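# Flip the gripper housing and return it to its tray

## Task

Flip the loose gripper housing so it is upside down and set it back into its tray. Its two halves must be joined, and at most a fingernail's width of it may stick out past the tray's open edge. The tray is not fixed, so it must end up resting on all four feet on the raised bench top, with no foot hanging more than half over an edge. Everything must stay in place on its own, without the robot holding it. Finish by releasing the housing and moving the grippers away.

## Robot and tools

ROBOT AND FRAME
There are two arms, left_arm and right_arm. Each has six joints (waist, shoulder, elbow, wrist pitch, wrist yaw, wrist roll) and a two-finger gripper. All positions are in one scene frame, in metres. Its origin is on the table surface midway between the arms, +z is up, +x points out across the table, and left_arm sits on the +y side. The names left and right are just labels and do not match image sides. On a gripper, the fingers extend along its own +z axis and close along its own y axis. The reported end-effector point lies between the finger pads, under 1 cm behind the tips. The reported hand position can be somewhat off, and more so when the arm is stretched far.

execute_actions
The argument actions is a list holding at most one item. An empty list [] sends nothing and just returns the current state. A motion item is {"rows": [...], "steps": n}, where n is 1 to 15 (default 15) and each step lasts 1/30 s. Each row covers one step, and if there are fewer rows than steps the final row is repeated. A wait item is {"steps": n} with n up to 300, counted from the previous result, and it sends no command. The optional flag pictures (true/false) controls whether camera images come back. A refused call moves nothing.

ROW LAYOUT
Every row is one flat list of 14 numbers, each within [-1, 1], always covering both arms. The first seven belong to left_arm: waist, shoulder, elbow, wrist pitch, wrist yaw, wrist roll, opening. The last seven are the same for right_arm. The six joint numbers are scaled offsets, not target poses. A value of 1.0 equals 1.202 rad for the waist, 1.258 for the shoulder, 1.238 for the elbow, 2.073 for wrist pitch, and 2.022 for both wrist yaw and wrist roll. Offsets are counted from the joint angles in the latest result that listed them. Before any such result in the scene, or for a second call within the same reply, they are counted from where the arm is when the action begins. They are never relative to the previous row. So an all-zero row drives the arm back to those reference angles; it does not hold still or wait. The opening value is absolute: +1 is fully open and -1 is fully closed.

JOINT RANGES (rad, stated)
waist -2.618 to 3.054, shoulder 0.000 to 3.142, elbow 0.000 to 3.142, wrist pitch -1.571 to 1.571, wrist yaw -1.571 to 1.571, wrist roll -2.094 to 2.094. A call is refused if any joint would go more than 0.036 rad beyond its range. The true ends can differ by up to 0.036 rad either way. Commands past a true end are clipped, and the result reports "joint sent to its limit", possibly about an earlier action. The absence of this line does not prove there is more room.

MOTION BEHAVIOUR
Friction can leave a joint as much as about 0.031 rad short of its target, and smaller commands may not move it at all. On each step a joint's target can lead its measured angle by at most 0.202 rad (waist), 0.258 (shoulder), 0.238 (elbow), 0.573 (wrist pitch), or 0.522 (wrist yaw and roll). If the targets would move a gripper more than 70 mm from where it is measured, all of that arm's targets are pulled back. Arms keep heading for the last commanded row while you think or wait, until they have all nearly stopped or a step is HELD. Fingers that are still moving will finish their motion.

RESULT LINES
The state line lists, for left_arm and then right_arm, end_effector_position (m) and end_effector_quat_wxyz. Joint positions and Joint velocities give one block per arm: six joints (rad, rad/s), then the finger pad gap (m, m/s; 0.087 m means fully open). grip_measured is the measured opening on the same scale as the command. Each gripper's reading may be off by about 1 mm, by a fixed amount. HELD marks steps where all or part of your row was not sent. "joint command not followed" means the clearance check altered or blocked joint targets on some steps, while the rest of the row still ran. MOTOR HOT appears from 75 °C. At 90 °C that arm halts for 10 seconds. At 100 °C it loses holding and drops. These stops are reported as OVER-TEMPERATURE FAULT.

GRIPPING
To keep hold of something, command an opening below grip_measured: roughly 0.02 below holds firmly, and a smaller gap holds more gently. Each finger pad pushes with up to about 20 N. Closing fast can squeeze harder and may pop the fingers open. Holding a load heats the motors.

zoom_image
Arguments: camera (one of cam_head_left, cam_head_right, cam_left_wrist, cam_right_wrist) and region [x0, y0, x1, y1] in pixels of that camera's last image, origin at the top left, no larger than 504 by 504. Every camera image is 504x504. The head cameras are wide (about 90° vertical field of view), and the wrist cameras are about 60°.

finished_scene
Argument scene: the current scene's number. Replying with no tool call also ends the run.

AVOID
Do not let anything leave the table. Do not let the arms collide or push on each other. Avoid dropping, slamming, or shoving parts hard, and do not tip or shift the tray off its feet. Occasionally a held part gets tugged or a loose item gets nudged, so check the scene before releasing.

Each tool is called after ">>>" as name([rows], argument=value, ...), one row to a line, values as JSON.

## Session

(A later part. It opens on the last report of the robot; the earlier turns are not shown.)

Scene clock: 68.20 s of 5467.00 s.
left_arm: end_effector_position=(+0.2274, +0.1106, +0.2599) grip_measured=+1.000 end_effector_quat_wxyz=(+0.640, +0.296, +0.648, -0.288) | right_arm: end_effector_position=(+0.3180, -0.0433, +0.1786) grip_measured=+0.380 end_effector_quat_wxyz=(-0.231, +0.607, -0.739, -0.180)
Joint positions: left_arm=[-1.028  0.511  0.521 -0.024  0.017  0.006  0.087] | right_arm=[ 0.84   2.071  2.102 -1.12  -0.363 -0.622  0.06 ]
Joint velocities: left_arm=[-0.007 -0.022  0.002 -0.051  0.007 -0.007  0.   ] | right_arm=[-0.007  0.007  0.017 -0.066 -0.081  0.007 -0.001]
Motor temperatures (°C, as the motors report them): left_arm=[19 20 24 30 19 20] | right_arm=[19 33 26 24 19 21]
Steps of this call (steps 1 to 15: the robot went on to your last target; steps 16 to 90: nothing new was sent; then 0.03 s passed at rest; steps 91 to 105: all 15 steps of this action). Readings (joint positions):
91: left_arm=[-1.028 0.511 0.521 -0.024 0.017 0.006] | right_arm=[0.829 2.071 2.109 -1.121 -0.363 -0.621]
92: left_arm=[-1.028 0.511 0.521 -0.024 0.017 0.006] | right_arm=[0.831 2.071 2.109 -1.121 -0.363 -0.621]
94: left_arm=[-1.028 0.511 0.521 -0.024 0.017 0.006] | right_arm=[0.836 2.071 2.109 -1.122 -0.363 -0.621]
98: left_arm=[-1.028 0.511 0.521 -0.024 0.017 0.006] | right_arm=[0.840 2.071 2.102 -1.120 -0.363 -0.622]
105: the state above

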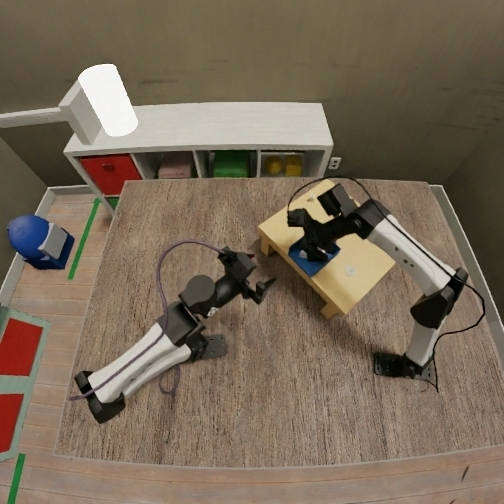

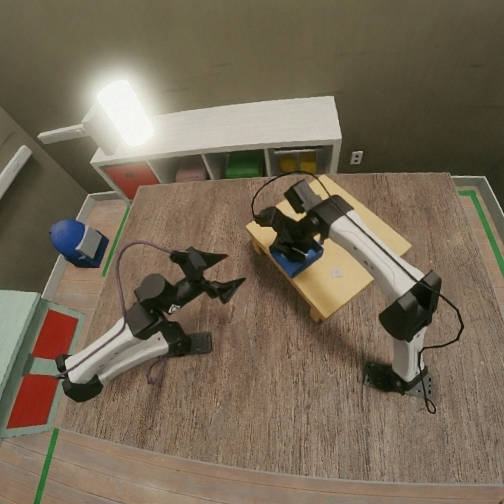

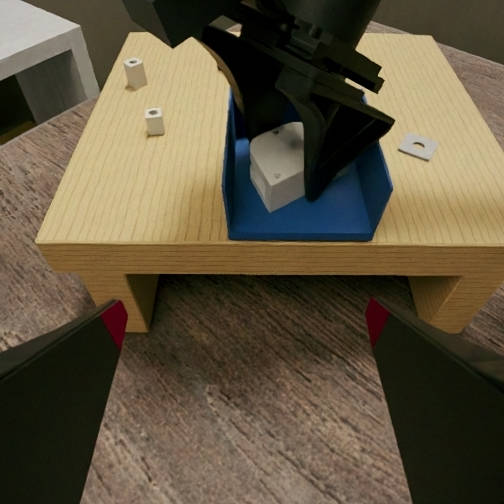

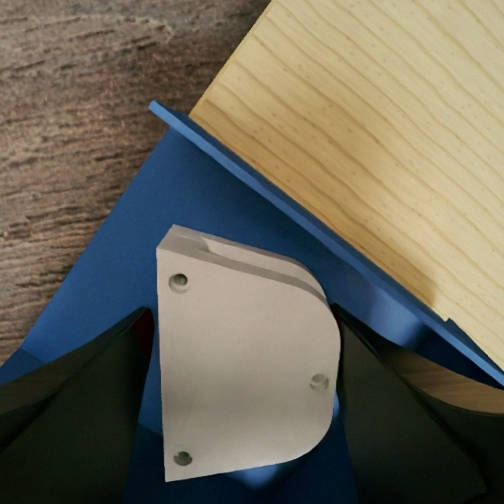

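>>> execute_actions([
  {"rows":[[0,0,0,0,0,0,1,0,0,0.015,0,0,0,0.35],[0,0,0,0,0,0,1,0,0,0.015,0,0,0,0.32],[0,0,0,0,0,0,1,0,0,0.015,0,0,0,0.3],[0,0,0,0,0,0,1,0,0,0.015,0,0,0,0.28],[0,0,0,0,0,0,1,0,0,0.015,0,0,0,0.26],[0,0,0,0,0,0,1,0.01,0,0.015,0,0,0,0.26],[0,0,0,0,0,0,1,0.015,0,0.015,0,0,0,0.26],[0,0,0,0,0,0,1,0.02,0,0.015,0,0,0,0.26],[0,0,0,0,0,0,1,0.025,0,0.015,0,0,0,0.26],[0,0,0,0,0,0,1,0.03,0,0.015,0,0,0,0.26],[0,0,0,0,0,0,1,0.035,0,0.015,0,0,0,0.26]]},
])

Scene clock: 71.57 s of 5467.00 s.
left_arm: end_effector_position=(+0.2274, +0.1106, +0.2599) grip_measured=+1.000 end_effector_quat_wxyz=(+0.640, +0.296, +0.648, -0.288) | right_arm: end_effector_position=(+0.3083, -0.0317, +0.1788) grip_measured=+0.260 end_effector_quat_wxyz=(-0.230, +0.619, -0.729, -0.182)
Joint positions: left_arm=[-1.028  0.511  0.521 -0.024  0.017  0.006  0.087] | right_arm=[ 0.873  2.071  2.102 -1.116 -0.359 -0.623  0.055]
Joint velocities: left_arm=[-0.012 -0.012 -0.002  0.066  0.022  0.081  0.   ] | right_arm=[ 0.056  0.012 -0.037  0.051  0.007  0.007  0.   ]
Motor temperatures (°C, as the motors report them): left_arm=[19 20 24 30 19 20] | right_arm=[19 34 26 24 19 21]
Steps of this call (steps 1 to 15: the robot went on to your last target; steps 16 to 86: nothing new was sent; steps 87 to 101: all 15 steps of this action). Readings (joint positions):
87: left_arm=[-1.028 0.511 0.521 -0.024 0.017 0.006] | right_arm=[0.840 2.071 2.102 -1.120 -0.363 -0.622]
88: left_arm=[-1.028 0.511 0.521 -0.024 0.017 0.006] | right_arm=[0.840 2.071 2.102 -1.118 -0.362 -0.623]
90: left_arm=[-1.028 0.511 0.521 -0.024 0.017 0.006] | right_arm=[0.840 2.071 2.102 -1.117 -0.361 -0.623]
94: left_arm=[-1.028 0.511 0.521 -0.024 0.017 0.006] | right_arm=[0.842 2.071 2.102 -1.116 -0.361 -0.623]
101: the state above

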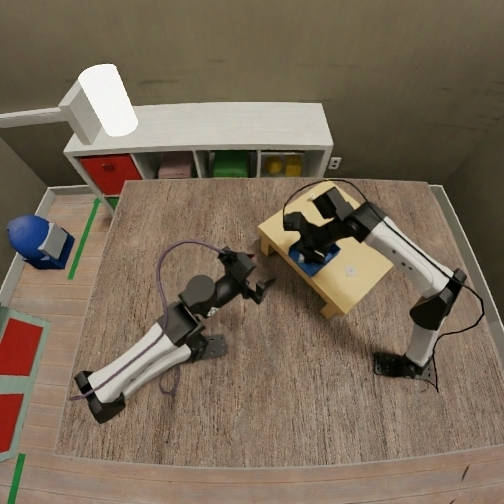

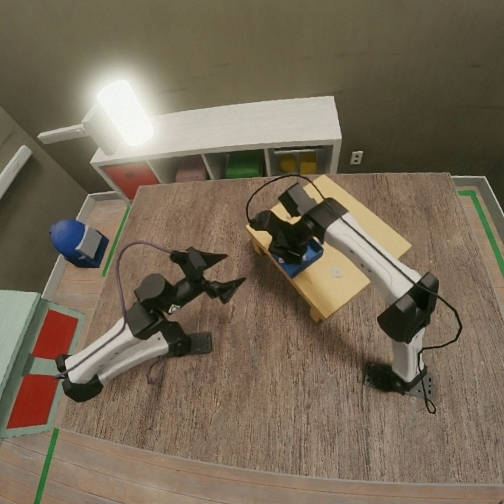

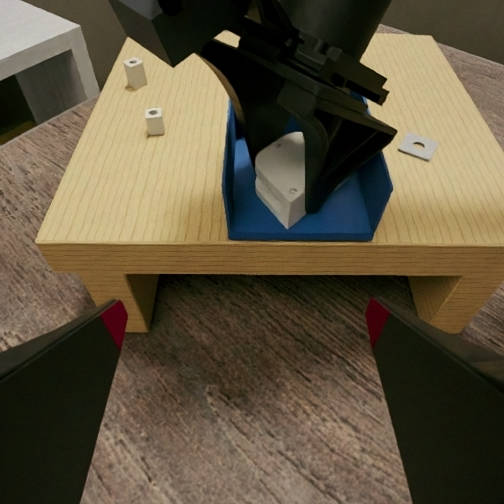

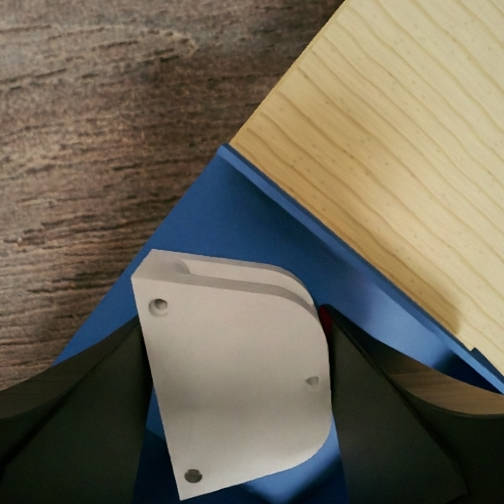

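>>> execute_actions([
  {"rows":[[0,0,0,0,0,0,1,0,0,0,0,0,0,0.4],[0,0,0,0,0,0,1,0,0,0,0,0,-0.03,0.48],[0,0,0,0,0,0,1,0,0,0,0,0,-0.06,0.48],[0,0,0,0,0,0,1,-0.01,0,0,-0.01,0,-0.09,0.48],[0,0,0,0,0,0,1,-0.02,0,0,-0.02,0,-0.1,0.48],[0,0,0,0,0,0,1,-0.025,0,0,-0.035,0,-0.1,0.48]]},
])

Scene clock: 74.70 s of 5467.00 s.
left_arm: end_effector_position=(+0.2274, +0.1106, +0.2599) grip_measured=+1.000 end_effector_quat_wxyz=(+0.640, +0.296, +0.648, -0.288) | right_arm: end_effector_position=(+0.3116, -0.0349, +0.1792) grip_measured=+0.480 end_effector_quat_wxyz=(-0.237, +0.673, -0.676, -0.182)
Joint positions: left_arm=[-1.028  0.511  0.521 -0.024  0.017  0.006  0.087] | right_arm=[ 0.859  2.071  2.102 -1.134 -0.402 -0.789  0.065]
Joint velocities: left_arm=[ 0.012 -0.002  0.017  0.022  0.007 -0.022  0.   ] | right_arm=[-0.002  0.002 -0.007 -0.037 -0.066 -0.095  0.   ]
Motor temperatures (°C, as the motors report them): left_arm=[19 20 24 30 19 20] | right_arm=[19 34 26 24 19 21]
Steps of this call (steps 1 to 15: the robot went on to your last target; steps 16 to 79: nothing new was sent; steps 80 to 94: all 15 steps of this action). Readings (joint positions):
80: left_arm=[-1.028 0.511 0.521 -0.024 0.017 0.006] | right_arm=[0.875 2.071 2.102 -1.116 -0.359 -0.623]
81: left_arm=[-1.028 0.511 0.521 -0.024 0.017 0.006] | right_arm=[0.875 2.071 2.102 -1.116 -0.359 -0.630]
83: left_arm=[-1.028 0.511 0.521 -0.024 0.017 0.006] | right_arm=[0.875 2.071 2.102 -1.116 -0.364 -0.671]
87: left_arm=[-1.028 0.511 0.521 -0.024 0.017 0.006] | right_arm=[0.865 2.071 2.102 -1.128 -0.385 -0.748]
94: the state above

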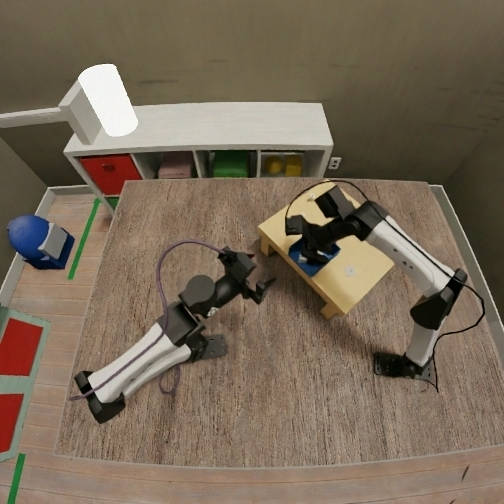

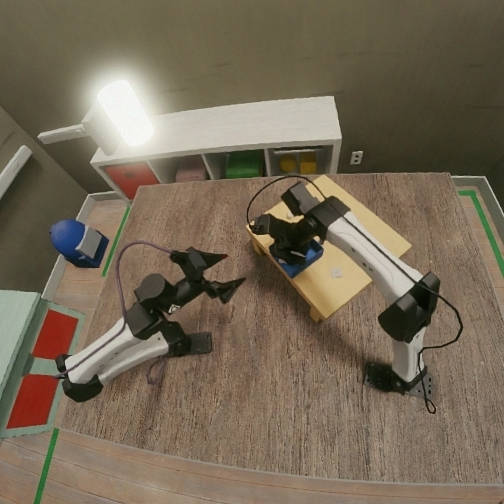

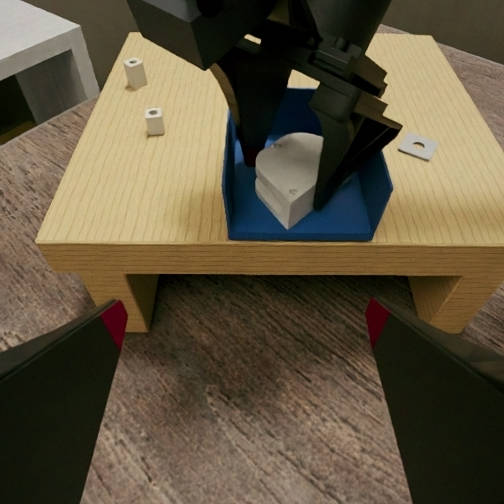

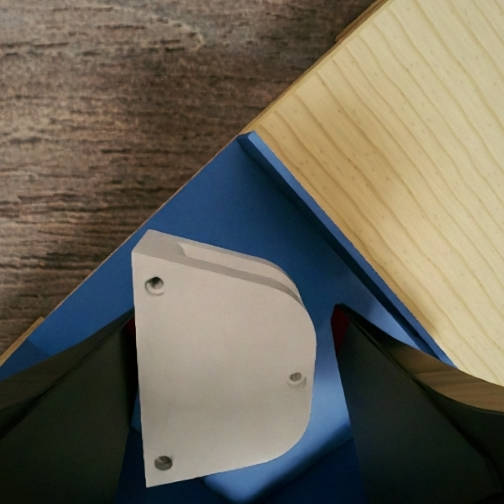

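>>> execute_actions([
  {"rows":[[0,0,0,0,0,0,1,-0.01,0,0,-0.015,0,-0.02,0.44],[0,0,0,0,0,0,1,-0.01,0,0,-0.015,0,-0.02,0.41],[0,0,0,0,0,0,1,-0.01,0,0,-0.015,0,-0.02,0.38],[0,0,0,0,0,0,1,-0.01,0,0,-0.015,0,-0.02,0.35],[0,0,0,0,0,0,1,-0.01,0,0,-0.015,0,-0.02,0.32],[0,0,0,0,0,0,1,-0.01,0,0,-0.015,0,-0.02,0.29],[0,0,0,0,0,0,1,-0.01,0,0,-0.015,0,-0.02,0.26],[0,0,0,0,0,0,1,-0.01,0,0,-0.015,0,-0.02,0.23],[0,0,0,0,0,0,1,-0.01,0,0,-0.015,0,-0.02,0.2]]},
])

Scene clock: 81.70 s of 5467.00 s.
left_arm: end_effector_position=(+0.2274, +0.1106, +0.2599) grip_measured=+1.000 end_effector_quat_wxyz=(+0.640, +0.296, +0.648, -0.288) | right_arm: end_effector_position=(+0.3068, -0.0339, +0.1790) grip_measured=+0.205 end_effector_quat_wxyz=(-0.233, +0.681, -0.667, -0.192)
Joint positions: left_arm=[-1.028  0.511  0.521 -0.024  0.017  0.006  0.087] | right_arm=[ 0.859  2.071  2.102 -1.148 -0.427 -0.81   0.053]
Joint velocities: left_arm=[-0.002 -0.007 -0.007 -0.007 -0.007 -0.007  0.   ] | right_arm=[ 0.007  0.002  0.007  0.022  0.007 -0.081 -0.001]
Motor temperatures (°C, as the motors report them): left_arm=[19 20 25 30 19 20] | right_arm=[19 35 27 23 19 21]
Steps of this call (steps 1 to 30: the robot went on to your last target; steps 31 to 90: nothing new was sent; then 3.50 s passed at rest; steps 91 to 105: all 15 steps of this action). Readings (joint positions):
91: left_arm=[-1.028 0.511 0.521 -0.024 0.017 0.006] | right_arm=[0.859 2.071 2.102 -1.135 -0.409 -0.801]
92: left_arm=[-1.028 0.511 0.521 -0.024 0.017 0.006] | right_arm=[0.859 2.071 2.102 -1.136 -0.413 -0.803]
94: left_arm=[-1.028 0.511 0.521 -0.024 0.017 0.006] | right_arm=[0.859 2.071 2.102 -1.140 -0.418 -0.806]
98: left_arm=[-1.028 0.511 0.521 -0.024 0.017 0.006] | right_arm=[0.859 2.071 2.102 -1.146 -0.425 -0.808]
105: the state above

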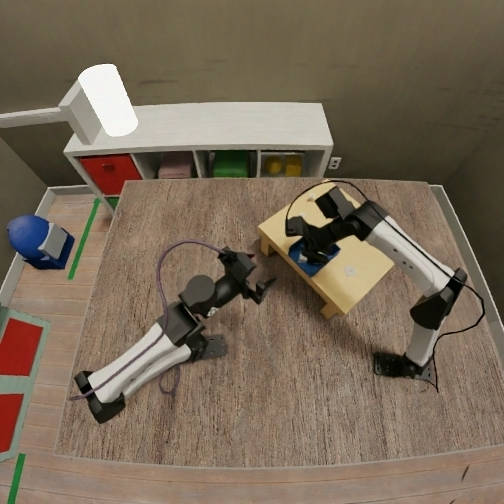

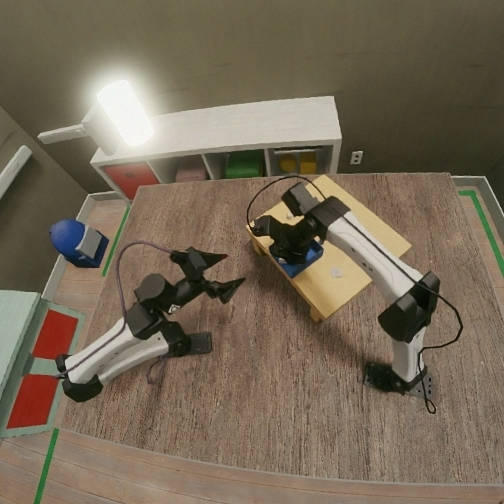

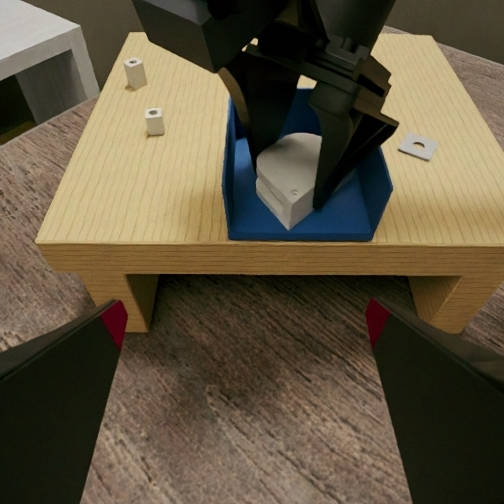

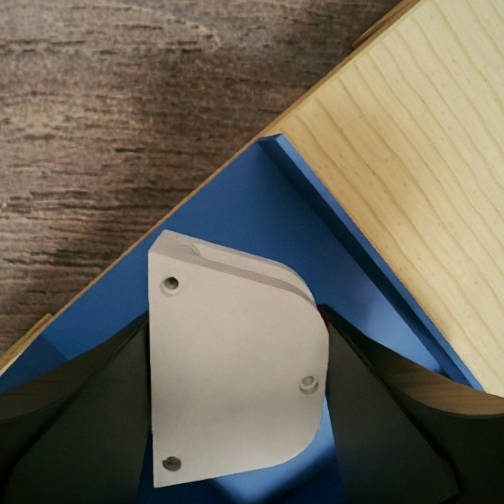

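>>> execute_actions([
  {"rows":[[0,0,0,0,0,0,1,0,0,0,0.01,0,0,0.18],[0,0,0,0,0,0,1,0.005,0,0,0.01,0,0,0.18],[0,0,0,0,0,0,1,0.01,0,0,0.01,0,0,0.18],[0,0,0,0,0,0,1,0.015,0,0,0.01,0,0,0.18],[0,0,0,0,0,0,1,0.02,0,0,0.01,0,0,0.18],[0,0,0,0,0,0,1,0.025,0,0,0.01,0,0,0.18],[0,0,0,0,0,0,1,0.03,0,0,0.01,0,0,0.18],[0,0,0,0,0,0,1,0.035,0,0,0.01,0,0,0.18],[0,0,0,0,0,0,1,0.04,0,0,0.01,0,0,0.18],[0,0,0,0,0,0,1,0.045,0,0,0.01,0,0,0.18],[0,0,0,0,0,0,1,0.05,0,0,0.01,0,0,0.18]]},
])

Scene clock: 86.60 s of 5467.00 s.
left_arm: end_effector_position=(+0.2274, +0.1106, +0.2599) grip_measured=+1.000 end_effector_quat_wxyz=(+0.640, +0.296, +0.648, -0.288) | right_arm: end_effector_position=(+0.2897, -0.0141, +0.1799) grip_measured=+0.203 end_effector_quat_wxyz=(-0.232, +0.699, -0.647, -0.199)
Joint positions: left_arm=[-1.028  0.511  0.521 -0.024  0.017  0.006  0.087] | right_arm=[ 0.913  2.071  2.102 -1.138 -0.429 -0.81   0.053]
Joint velocities: left_arm=[-0.012  0.002 -0.002  0.022  0.081 -0.022  0.   ] | right_arm=[ 0.037  0.002 -0.002 -0.007 -0.081 -0.081 -0.   ]
Motor temperatures (°C, as the motors report them): left_arm=[19 20 25 30 19 20] | right_arm=[19 36 27 23 19 21]
Steps of this call (steps 1 to 15: the robot went on to your last target; steps 16 to 90: nothing new was sent; then 1.40 s passed at rest; steps 91 to 105: all 15 steps of this action). Readings (joint positions):
91: left_arm=[-1.028 0.511 0.521 -0.024 0.017 0.006] | right_arm=[0.859 2.071 2.102 -1.147 -0.429 -0.810]
92: left_arm=[-1.028 0.511 0.521 -0.024 0.017 0.006] | right_arm=[0.859 2.071 2.102 -1.147 -0.430 -0.810]
94: left_arm=[-1.028 0.511 0.521 -0.024 0.017 0.006] | right_arm=[0.859 2.071 2.102 -1.147 -0.430 -0.810]
98: left_arm=[-1.028 0.511 0.521 -0.024 0.017 0.006] | right_arm=[0.871 2.071 2.102 -1.142 -0.429 -0.810]
105: the state above

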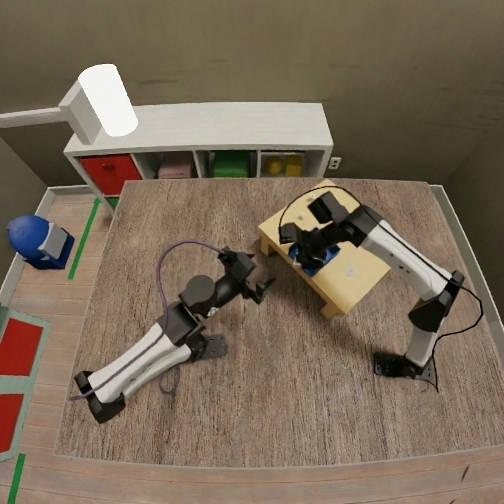

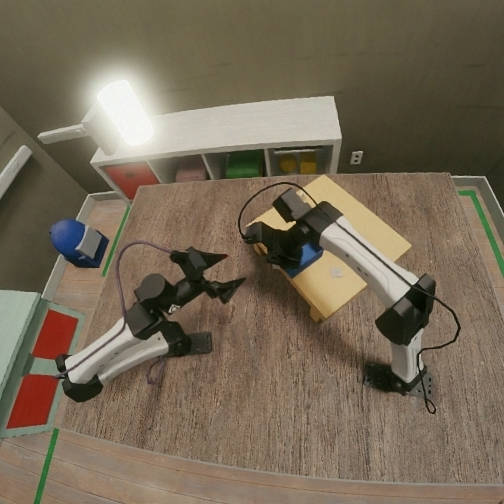

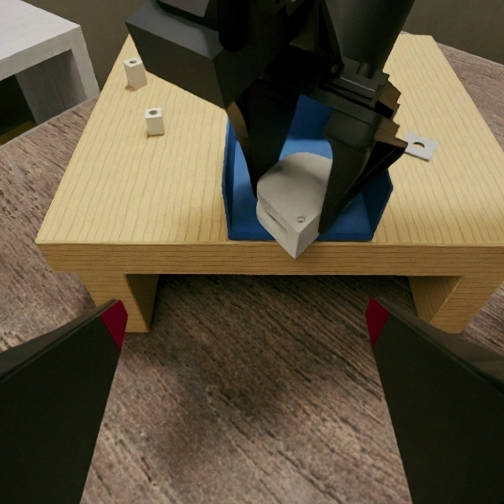

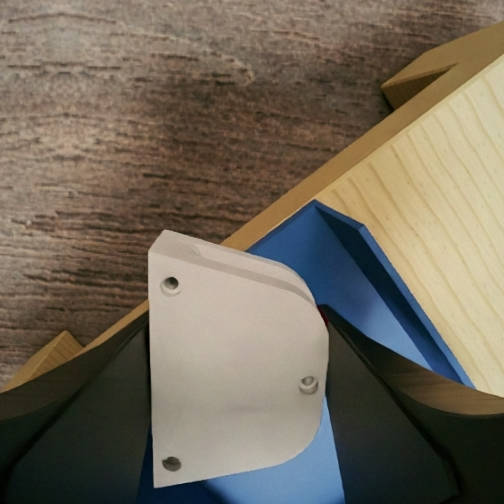

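>>> execute_actions([
  {"rows":[[-0.01,0,-0.05,0.03,0,0.1,0.5,0.01,0,0,0,0,0,0.18],[-0.02,0,-0.1,0.06,0,0.2,0.5,0.015,0,0,0,0,0,0.18],[-0.03,0.03,-0.15,0.1,0,0.3,0.5,0.02,0,0,0,0,0,0.18],[-0.04,0.06,-0.2,0.15,0,0.4,0.5,0.025,0,0,0,0,0,0.18],[-0.05,0.1,-0.255,0.2,0,0.5,0.5,0.03,0,0,0,0,0,0.18],[-0.06,0.14,-0.255,0.23,0,0.6,0.5,0.03,0,0,0,0,0,0.18],[-0.07,0.18,-0.255,0.26,0,0.7,0.5,0.03,0,0,0,0,0,0.18],[-0.08,0.22,-0.255,0.3,0,0.777,0.5,0.03,0,0,0,0,0,0.18],[-0.088,0.25,-0.255,0.32,0,0.777,0.5,0.03,0,0,0,0,0,0.18],[-0.088,0.285,-0.26,0.34,0,0.777,0.5,0.03,0,0,0,0,0,0.18]]},
], pictures=false)

>>> execute_actions([
  {"steps":15},
])

Scene clock: 93.53 s of 5467.00 s.
left_arm: end_effector_position=(+0.2641, +0.0823, +0.1750) grip_measured=+0.500 end_effector_quat_wxyz=(+0.660, +0.670, +0.318, +0.120) | right_arm: end_effector_position=(+0.2788, -0.0045, +0.1799) grip_measured=+0.203 end_effector_quat_wxyz=(-0.229, +0.709, -0.636, -0.202)
Joint positions: left_arm=[-1.126  0.865  0.202  0.562  0.016  1.309  0.066] | right_arm=[ 0.944  2.071  2.102 -1.138 -0.429 -0.81   0.053]
Joint velocities: left_arm=[ 0.022 -0.007 -0.007  0.784  0.051  1.81  -0.001] | right_arm=[-0.002 -0.012 -0.012 -0.007 -0.022 -0.037 -0.001]
Motor temperatures (°C, as the motors report them): left_arm=[19 20 25 31 19 20] | right_arm=[19 37 27 23 19 21]
Steps of this call (steps 1 to 15: the robot went on to your last target; steps 16 to 90: nothing new was sent; then 3.43 s passed at rest; steps 91 to 105: all 15 steps of this action). Readings (joint positions):
91: left_arm=[-1.028 0.511 0.516 -0.015 0.016 0.032] | right_arm=[0.914 2.071 2.102 -1.138 -0.429 -0.810]
92: left_arm=[-1.031 0.511 0.498 0.013 0.016 0.094] | right_arm=[0.915 2.071 2.102 -1.138 -0.429 -0.810]
94: left_arm=[-1.047 0.520 0.417 0.108 0.015 0.281] | right_arm=[0.919 2.071 2.102 -1.138 -0.429 -0.810]
98: left_arm=[-1.096 0.692 0.232 0.312 0.015 0.672] | right_arm=[0.938 2.071 2.102 -1.138 -0.429 -0.810]
105: the state above

Scene clock: 94.03 s of 5467.00 s.
left_arm: end_effector_position=(+0.2667, +0.0812, +0.2092) grip_measured=+0.500 end_effector_quat_wxyz=(+0.672, +0.674, +0.221, +0.213) | right_arm: end_effector_position=(+0.2788, -0.0045, +0.1799) grip_measured=+0.203 end_effector_quat_wxyz=(-0.229, +0.709, -0.636, -0.202)
Joint positions: left_arm=[-1.126  0.865  0.202  0.657  0.016  1.561  0.066] | right_arm=[ 0.944  2.071  2.102 -1.138 -0.429 -0.81   0.053]
Joint velocities: left_arm=[ 0.002 -0.007  0.012  0.066 -0.022  0.11  -0.001] | right_arm=[ 0.002  0.002 -0.002 -0.022  0.081 -0.051  0.001]
Motor temperatures (°C, as the motors report them): left_arm=[19 20 25 31 19 20] | right_arm=[19 37 27 23 19 21]
Steps of this call (steps 1 to 15: the robot went on to your last target). Readings (joint positions):
1: left_arm=[-1.126 0.865 0.202 0.584 0.016 1.362] | right_arm=[0.944 2.071 2.102 -1.138 -0.429 -0.810]
2: left_arm=[-1.126 0.865 0.202 0.601 0.016 1.404] | right_arm=[0.944 2.071 2.102 -1.138 -0.429 -0.810]
4: left_arm=[-1.126 0.865 0.202 0.624 0.016 1.464] | right_arm=[0.944 2.071 2.102 -1.138 -0.429 -0.810]
8: left_arm=[-1.126 0.865 0.202 0.647 0.016 1.527] | right_arm=[0.944 2.071 2.102 -1.138 -0.429 -0.810]
15: the state above

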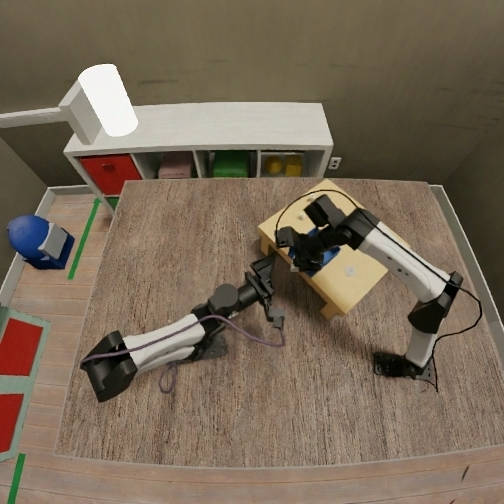

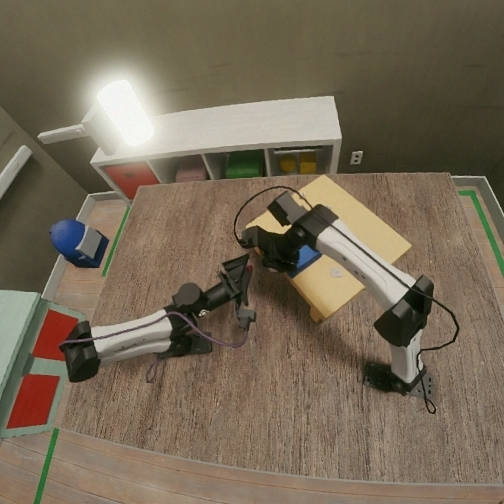

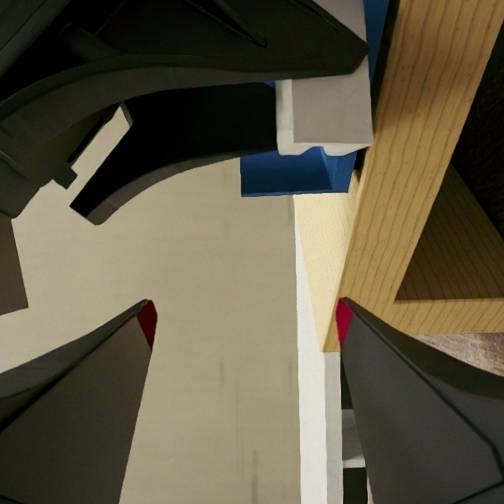

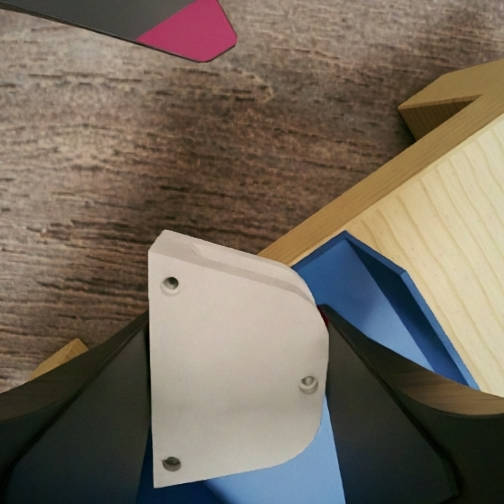

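>>> execute_actions([
  {"rows":[[-0.03,0.03,-0.02,0.04,0,0,0.4,0,0,0,0,0,0,0.18],[-0.06,0.06,-0.04,0.07,0,0,0.4,0,0,0,0,0,0,0.18],[-0.08,0.09,-0.06,0.1,0,0,0.4,0,0,0,0,0,0,0.18],[-0.1,0.12,-0.07,0.13,0,0,0.4,0,0,0,0,0,0,0.18],[-0.1,0.145,-0.07,0.152,0,0,0.4,0,0,0,0,0,0,0.18],[-0.1,0.167,-0.07,0.152,0,0.008,0.4,0,0,0,0,0,0,0.18]]},
], pictures=false)

>>> execute_actions([
  {"steps":8},
])

Scene clock: 99.67 s of 5467.00 s.
left_arm: end_effector_position=(+0.2415, +0.0511, +0.1798) grip_measured=+0.400 end_effector_quat_wxyz=(+0.681, +0.688, +0.180, +0.177) | right_arm: end_effector_position=(+0.2788, -0.0045, +0.1799) grip_measured=+0.203 end_effector_quat_wxyz=(-0.229, +0.709, -0.636, -0.202)
Joint positions: left_arm=[-1.239  1.068  0.128  0.931  0.016  1.57   0.061] | right_arm=[ 0.944  2.071  2.102 -1.138 -0.429 -0.81   0.053]
Joint velocities: left_arm=[-0.017 -0.002  0.002  0.168  0.007  0.066 -0.001] | right_arm=[-0.007 -0.002 -0.007  0.007 -0.037 -0.037  0.   ]
Motor temperatures (°C, as the motors report them): left_arm=[19 20 25 31 19 20] | right_arm=[19 37 27 23 19 21]
Steps of this call (steps 1 to 15: the robot went on to your last target; steps 16 to 90: nothing new was sent; then 2.13 s passed at rest; steps 91 to 105: all 15 steps of this action). Readings (joint positions):
91: left_arm=[-1.130 0.868 0.201 0.667 0.014 1.570] | right_arm=[0.944 2.071 2.102 -1.138 -0.429 -0.810]
92: left_arm=[-1.144 0.881 0.198 0.691 0.012 1.569] | right_arm=[0.944 2.071 2.102 -1.138 -0.429 -0.810]
94: left_arm=[-1.194 0.934 0.175 0.768 0.011 1.568] | right_arm=[0.944 2.071 2.102 -1.138 -0.429 -0.810]
98: left_arm=[-1.239 1.056 0.134 0.864 0.016 1.569] | right_arm=[0.944 2.071 2.102 -1.138 -0.429 -0.810]
105: the state above

Scene clock: 99.93 s of 5467.00 s.
left_arm: end_effector_position=(+0.2415, +0.0511, +0.1843) grip_measured=+0.400 end_effector_quat_wxyz=(+0.687, +0.681, +0.178, +0.179) | right_arm: end_effector_position=(+0.2788, -0.0045, +0.1799) grip_measured=+0.203 end_effector_quat_wxyz=(-0.229, +0.709, -0.636, -0.202)
Joint positions: left_arm=[-1.239  1.068  0.128  0.949  0.016  1.57   0.061] | right_arm=[ 0.944  2.071  2.102 -1.138 -0.429 -0.81   0.053]
Joint velocities: left_arm=[-0.012 -0.002 -0.007  0.007 -0.022  0.037 -0.001] | right_arm=[-0.017 -0.007 -0.022  0.022  0.037  0.007  0.   ]
Motor temperatures (°C, as the motors report them): left_arm=[19 20 25 31 19 20] | right_arm=[19 37 27 23 19 21]
Steps of this call (steps 1 to 8: the robot went on to your last target). Readings (joint positions):
1: left_arm=[-1.239 1.068 0.128 0.935 0.016 1.570] | right_arm=[0.944 2.071 2.102 -1.138 -0.429 -0.810]
2: left_arm=[-1.239 1.068 0.128 0.939 0.016 1.570] | right_arm=[0.944 2.071 2.102 -1.138 -0.429 -0.810]
4: left_arm=[-1.239 1.068 0.128 0.944 0.016 1.570] | right_arm=[0.944 2.071 2.102 -1.138 -0.429 -0.810]
8: the state above

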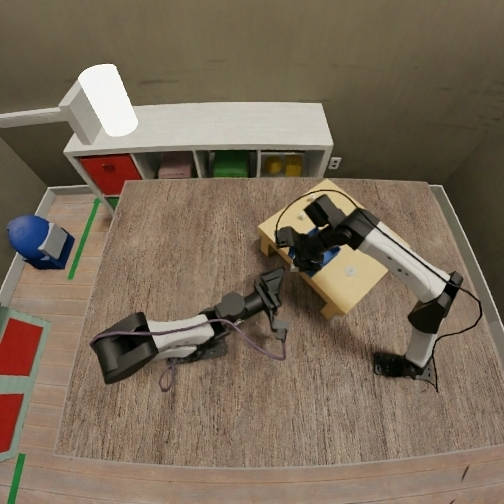

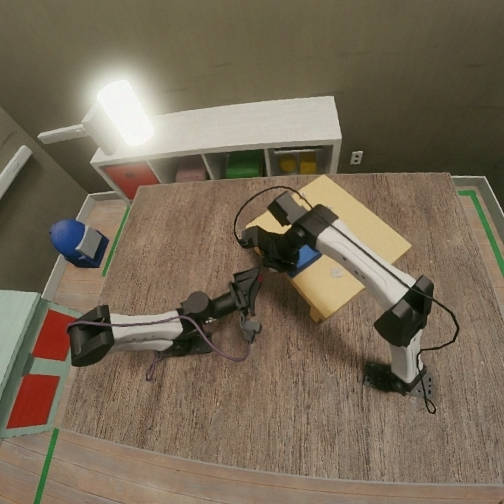

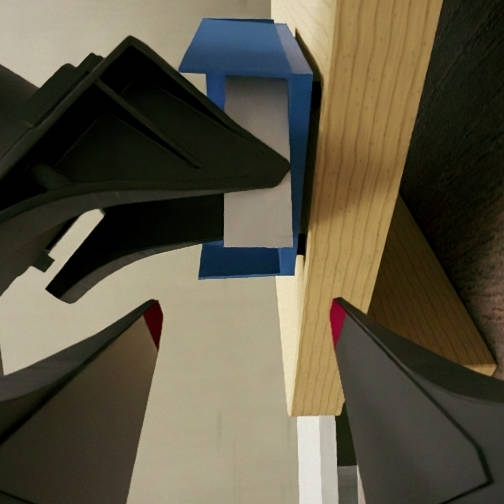

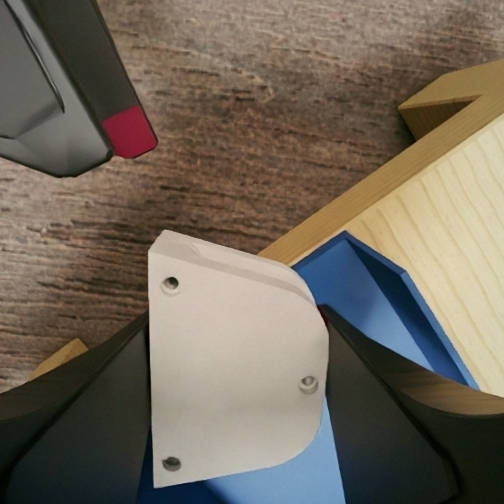

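>>> execute_actions([
  {"rows":[[0.01,0.025,0.01,0.02,0,0,0.1,0,0,0,0,0,0,0.18],[0.015,0.05,0.02,0.03,0,0,0.1,0,0,0,0,0,0,0.18],[0.015,0.075,0.03,0.04,0,0,0.1,0,0,0,0,0,0,0.18],[0.015,0.1,0.04,0.05,0,0,0.1,0,0,0,0,0,0,0.18],[0.015,0.125,0.05,0.06,0,0,0.1,0,0,0,0,0,0,0.18],[0.015,0.15,0.065,0.065,0,0,0.1,0,0,0,0,0,0,0.18],[0.015,0.175,0.078,0.072,0,0,0.1,0,0,0,0,0,0,0.18],[0.015,0.2,0.09,0.078,0,0,0.1,0,0,0,0,0,0,0.18],[0.015,0.226,0.103,0.083,0,0,0.1,0,0,0,0,0,0,0.18]]},
], pictures=false)

>>> execute_actions([
  {"steps":8},
])

Scene clock: 105.17 s of 5467.00 s.
left_arm: end_effector_position=(+0.2633, +0.0206, +0.1729) grip_measured=+0.100 end_effector_quat_wxyz=(+0.676, +0.691, +0.184, +0.180) | right_arm: end_effector_position=(+0.2788, -0.0045, +0.1799) grip_measured=+0.203 end_effector_quat_wxyz=(-0.229, +0.709, -0.636, -0.202)
Joint positions: left_arm=[-1.229  1.342  0.235  1.085  0.016  1.57   0.048] | right_arm=[ 0.944  2.071  2.102 -1.138 -0.429 -0.81   0.053]
Joint velocities: left_arm=[ 0.007  0.007 -0.002  0.051  0.007  0.007 -0.   ] | right_arm=[ 0.007 -0.002 -0.002  0.022 -0.022  0.037 -0.   ]
Motor temperatures (°C, as the motors report them): left_arm=[19 20 25 32 19 20] | right_arm=[19 38 27 24 19 21]
Steps of this call (steps 1 to 30: the robot went on to your last target; steps 31 to 90: nothing new was sent; then 1.73 s passed at rest; steps 91 to 105: all 15 steps of this action). Readings (joint positions):
91: left_arm=[-1.239 1.071 0.128 0.954 0.016 1.570] | right_arm=[0.944 2.071 2.102 -1.138 -0.429 -0.810]
92: left_arm=[-1.237 1.081 0.128 0.964 0.016 1.570] | right_arm=[0.944 2.071 2.102 -1.138 -0.429 -0.810]
94: left_arm=[-1.231 1.126 0.136 0.986 0.016 1.570] | right_arm=[0.944 2.071 2.102 -1.138 -0.429 -0.810]
98: left_arm=[-1.229 1.255 0.188 1.032 0.016 1.570] | right_arm=[0.944 2.071 2.102 -1.138 -0.429 -0.810]
105: the state above

Scene clock: 105.43 s of 5467.00 s.
left_arm: end_effector_position=(+0.2634, +0.0206, +0.1762) grip_measured=+0.100 end_effector_quat_wxyz=(+0.680, +0.686, +0.183, +0.181) | right_arm: end_effector_position=(+0.2788, -0.0045, +0.1799) grip_measured=+0.203 end_effector_quat_wxyz=(-0.229, +0.709, -0.636, -0.202)
Joint positions: left_arm=[-1.229  1.342  0.235  1.098  0.016  1.57   0.048] | right_arm=[ 0.944  2.071  2.102 -1.138 -0.429 -0.81   0.053]
Joint velocities: left_arm=[ 0.012 -0.002  0.012 -0.022  0.066 -0.007  0.   ] | right_arm=[-0.002 -0.007  0.002  0.022 -0.037 -0.066 -0.001]
Motor temperatures (°C, as the motors report them): left_arm=[19 20 25 32 19 20] | right_arm=[19 38 27 24 19 21]
Steps of this call (steps 1 to 8: the robot went on to your last target). Readings (joint positions):
1: left_arm=[-1.229 1.342 0.235 1.089 0.016 1.570] | right_arm=[0.944 2.071 2.102 -1.138 -0.429 -0.810]
2: left_arm=[-1.229 1.342 0.235 1.091 0.016 1.570] | right_arm=[0.944 2.071 2.102 -1.138 -0.429 -0.810]
4: left_arm=[-1.229 1.342 0.235 1.095 0.016 1.570] | right_arm=[0.944 2.071 2.102 -1.138 -0.429 -0.810]
8: the state above

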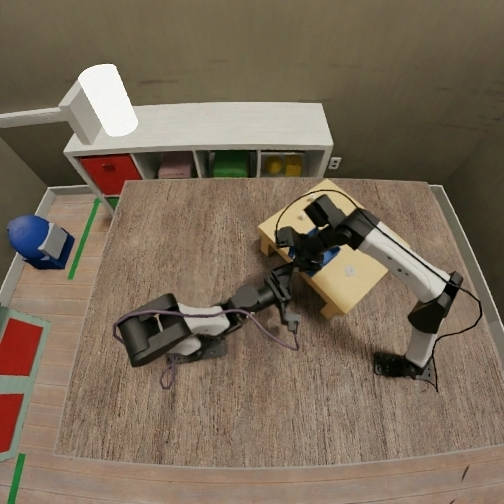

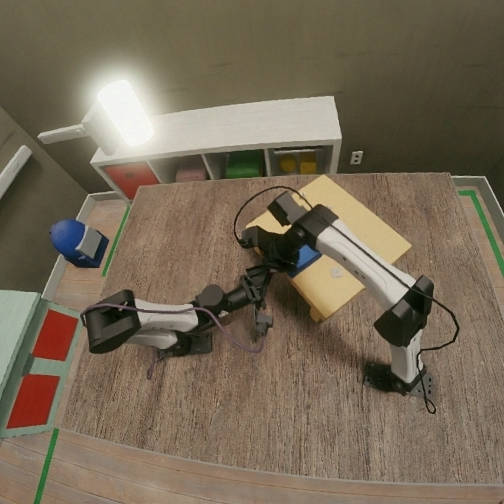

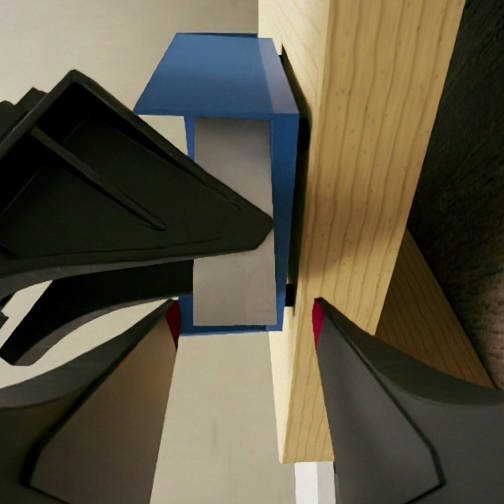

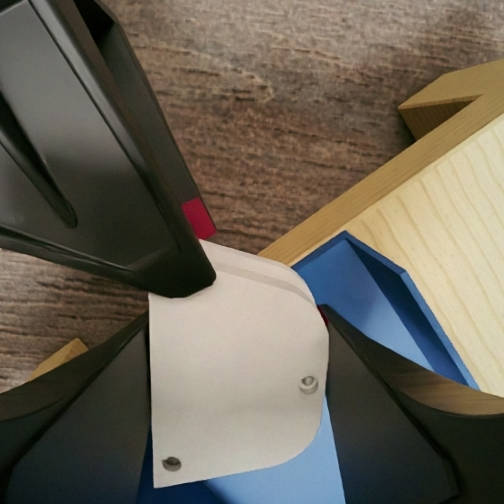

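>>> execute_actions([
  {"rows":[[0,0.005,0.02,0.01,0,0,0.05,0,0,0,0,0,0,0.18],[0,0.01,0.03,0.01,0,0,0,0,0,0,0,0,0,0.18],[0,0.02,0.04,0.01,0,0,0,0,0,0,0,0,0,0.18],[0,0.03,0.05,0.01,0,0,-0.05,0,0,0,0,0,0,0.18],[0,0.042,0.058,0.01,0,0,-0.1,0,0,0,0,0,0,0.18]]},
])

Scene clock: 108.23 s of 5467.00 s.
left_arm: end_effector_position=(+0.2698, +0.0098, +0.1841) grip_measured=-0.100 end_effector_quat_wxyz=(+0.686, +0.681, +0.181, +0.182) | right_arm: end_effector_position=(+0.2788, -0.0045, +0.1799) grip_measured=+0.203 end_effector_quat_wxyz=(-0.229, +0.709, -0.636, -0.202)
Joint positions: left_arm=[-1.229  1.382  0.287  1.102  0.016  1.57   0.039] | right_arm=[ 0.944  2.071  2.102 -1.138 -0.429 -0.81   0.053]
Joint velocities: left_arm=[-0.007  0.007  0.007 -0.022 -0.037  0.037 -0.   ] | right_arm=[ 0.007 -0.002 -0.002 -0.037  0.022  0.095  0.   ]
Motor temperatures (°C, as the motors report them): left_arm=[19 20 25 32 19 20] | right_arm=[19 38 27 24 19 21]
Steps of this call (steps 1 to 30: the robot went on to your last target; steps 31 to 69: nothing new was sent; steps 70 to 84: all 15 steps of this action). Readings (joint positions):
70: left_arm=[-1.229 1.342 0.235 1.100 0.016 1.570] | right_arm=[0.944 2.071 2.102 -1.138 -0.429 -0.810]
71: left_arm=[-1.229 1.342 0.236 1.100 0.016 1.570] | right_arm=[0.944 2.071 2.102 -1.138 -0.429 -0.810]
73: left_arm=[-1.229 1.349 0.251 1.100 0.016 1.570] | right_arm=[0.944 2.071 2.102 -1.138 -0.429 -0.810]
77: left_arm=[-1.229 1.380 0.286 1.102 0.016 1.570] | right_arm=[0.944 2.071 2.102 -1.138 -0.429 -0.810]
84: the state above

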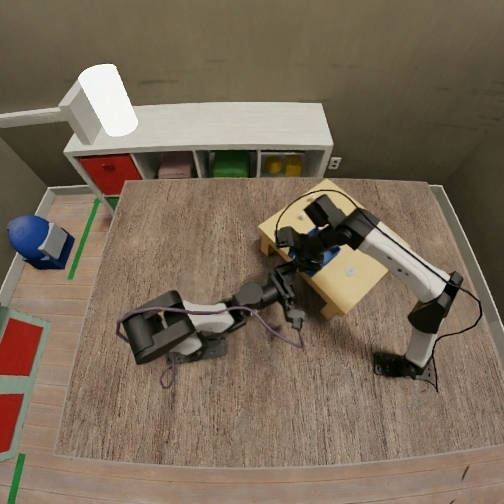

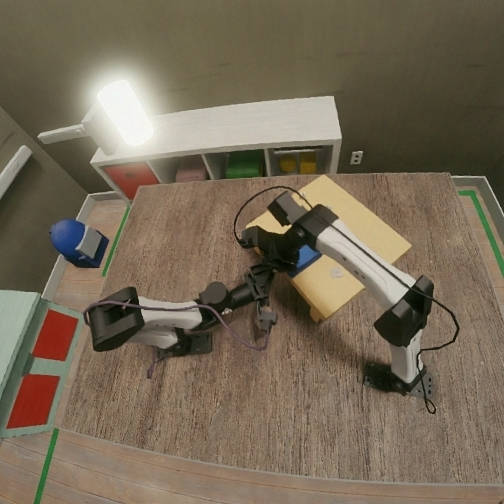

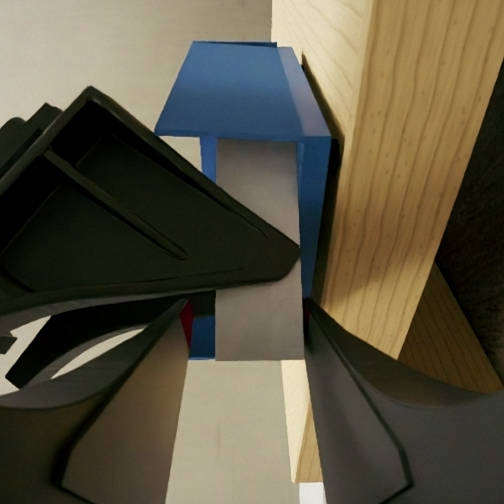

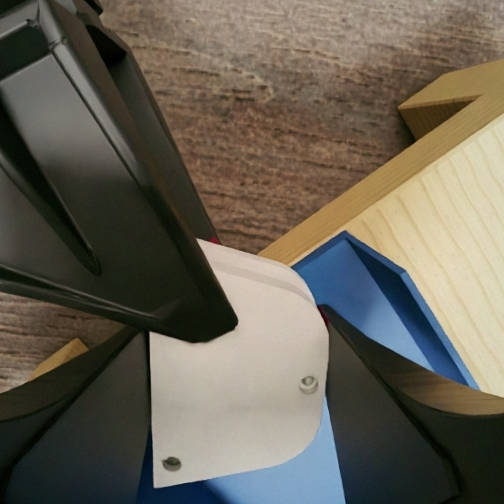

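>>> execute_actions([
  {"rows":[[0,0.017,0,0.01,0,0,-0.1,0,0,0,0,0,0,0.18],[0,0.017,0,0.01,0,0,-0.1,0,0,0,0,0,0,0.18],[0,0.017,0,0.01,0,0,-0.13,0,0,0,0,0,0,0.18],[0,0.017,0,0.01,0,0,-0.16,0,0,0,0,0,0,0.18],[0,0.017,0,0.01,0,0,-0.19,0,0,0,0,0,0,0.18],[0,0.017,0,0.01,0,0,-0.22,0,0,0,0,0,0,0.18],[0,0.017,0,0.01,0,0,-0.25,0,0,0,0,0,0,0.18],[0,0.017,0,0.01,0,0,-0.28,0,0,0,0,0,0,0.18],[0,0.017,0,0.01,0,0,-0.31,0,0,0,0,0,0,0.18],[0,0.017,0,0.01,0,0,-0.34,0,0,0,0,0,0,0.18],[0,0.017,0,0.01,0,0,-0.37,0,0,0,0,0,0,0.18]]},
])

Scene clock: 111.57 s of 5467.00 s.
left_arm: end_effector_position=(+0.2701, +0.0092, +0.1803) grip_measured=-0.369 end_effector_quat_wxyz=(+0.682, +0.684, +0.182, +0.181) | right_arm: end_effector_position=(+0.2788, -0.0045, +0.1799) grip_measured=+0.203 end_effector_quat_wxyz=(-0.229, +0.709, -0.636, -0.202)
Joint positions: left_arm=[-1.229  1.393  0.287  1.102  0.016  1.57   0.028] | right_arm=[ 0.944  2.071  2.102 -1.138 -0.429 -0.81   0.053]
Joint velocities: left_arm=[-0.017  0.007  0.002 -0.007  0.051 -0.007  0.   ] | right_arm=[ 0.007  0.007  0.007 -0.007  0.066  0.11  -0.   ]
Motor temperatures (°C, as the motors report them): left_arm=[19 20 25 32 19 20] | right_arm=[19 38 27 24 19 21]
Steps of this call (steps 1 to 15: the robot went on to your last target; steps 16 to 85: nothing new was sent; steps 86 to 100: all 15 steps of this action). Readings (joint positions):
86: left_arm=[-1.229 1.383 0.287 1.102 0.016 1.570] | right_arm=[0.944 2.071 2.102 -1.138 -0.429 -0.810]
87: left_arm=[-1.229 1.385 0.287 1.103 0.016 1.570] | right_arm=[0.944 2.071 2.102 -1.138 -0.429 -0.810]
89: left_arm=[-1.229 1.389 0.287 1.104 0.016 1.570] | right_arm=[0.944 2.071 2.102 -1.138 -0.429 -0.810]
93: left_arm=[-1.229 1.391 0.287 1.104 0.016 1.570] | right_arm=[0.944 2.071 2.102 -1.138 -0.429 -0.810]
100: the state above

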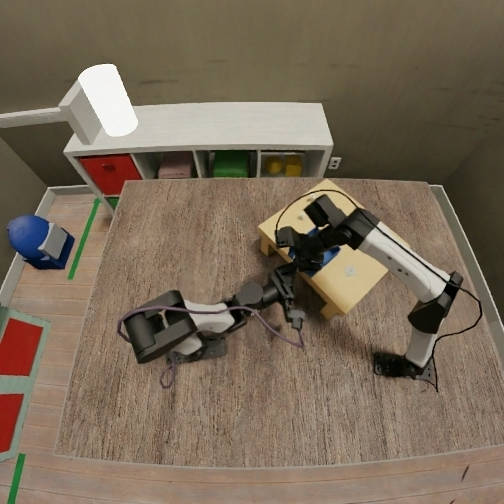

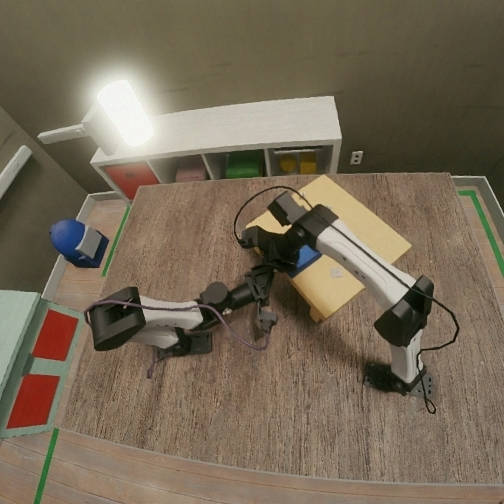

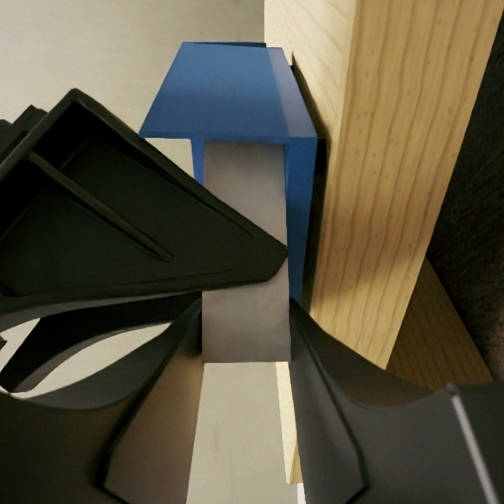

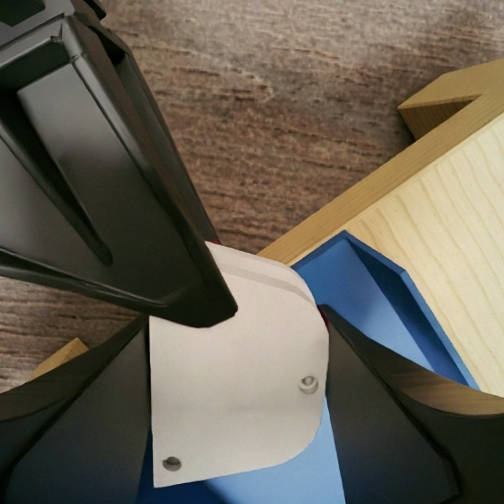

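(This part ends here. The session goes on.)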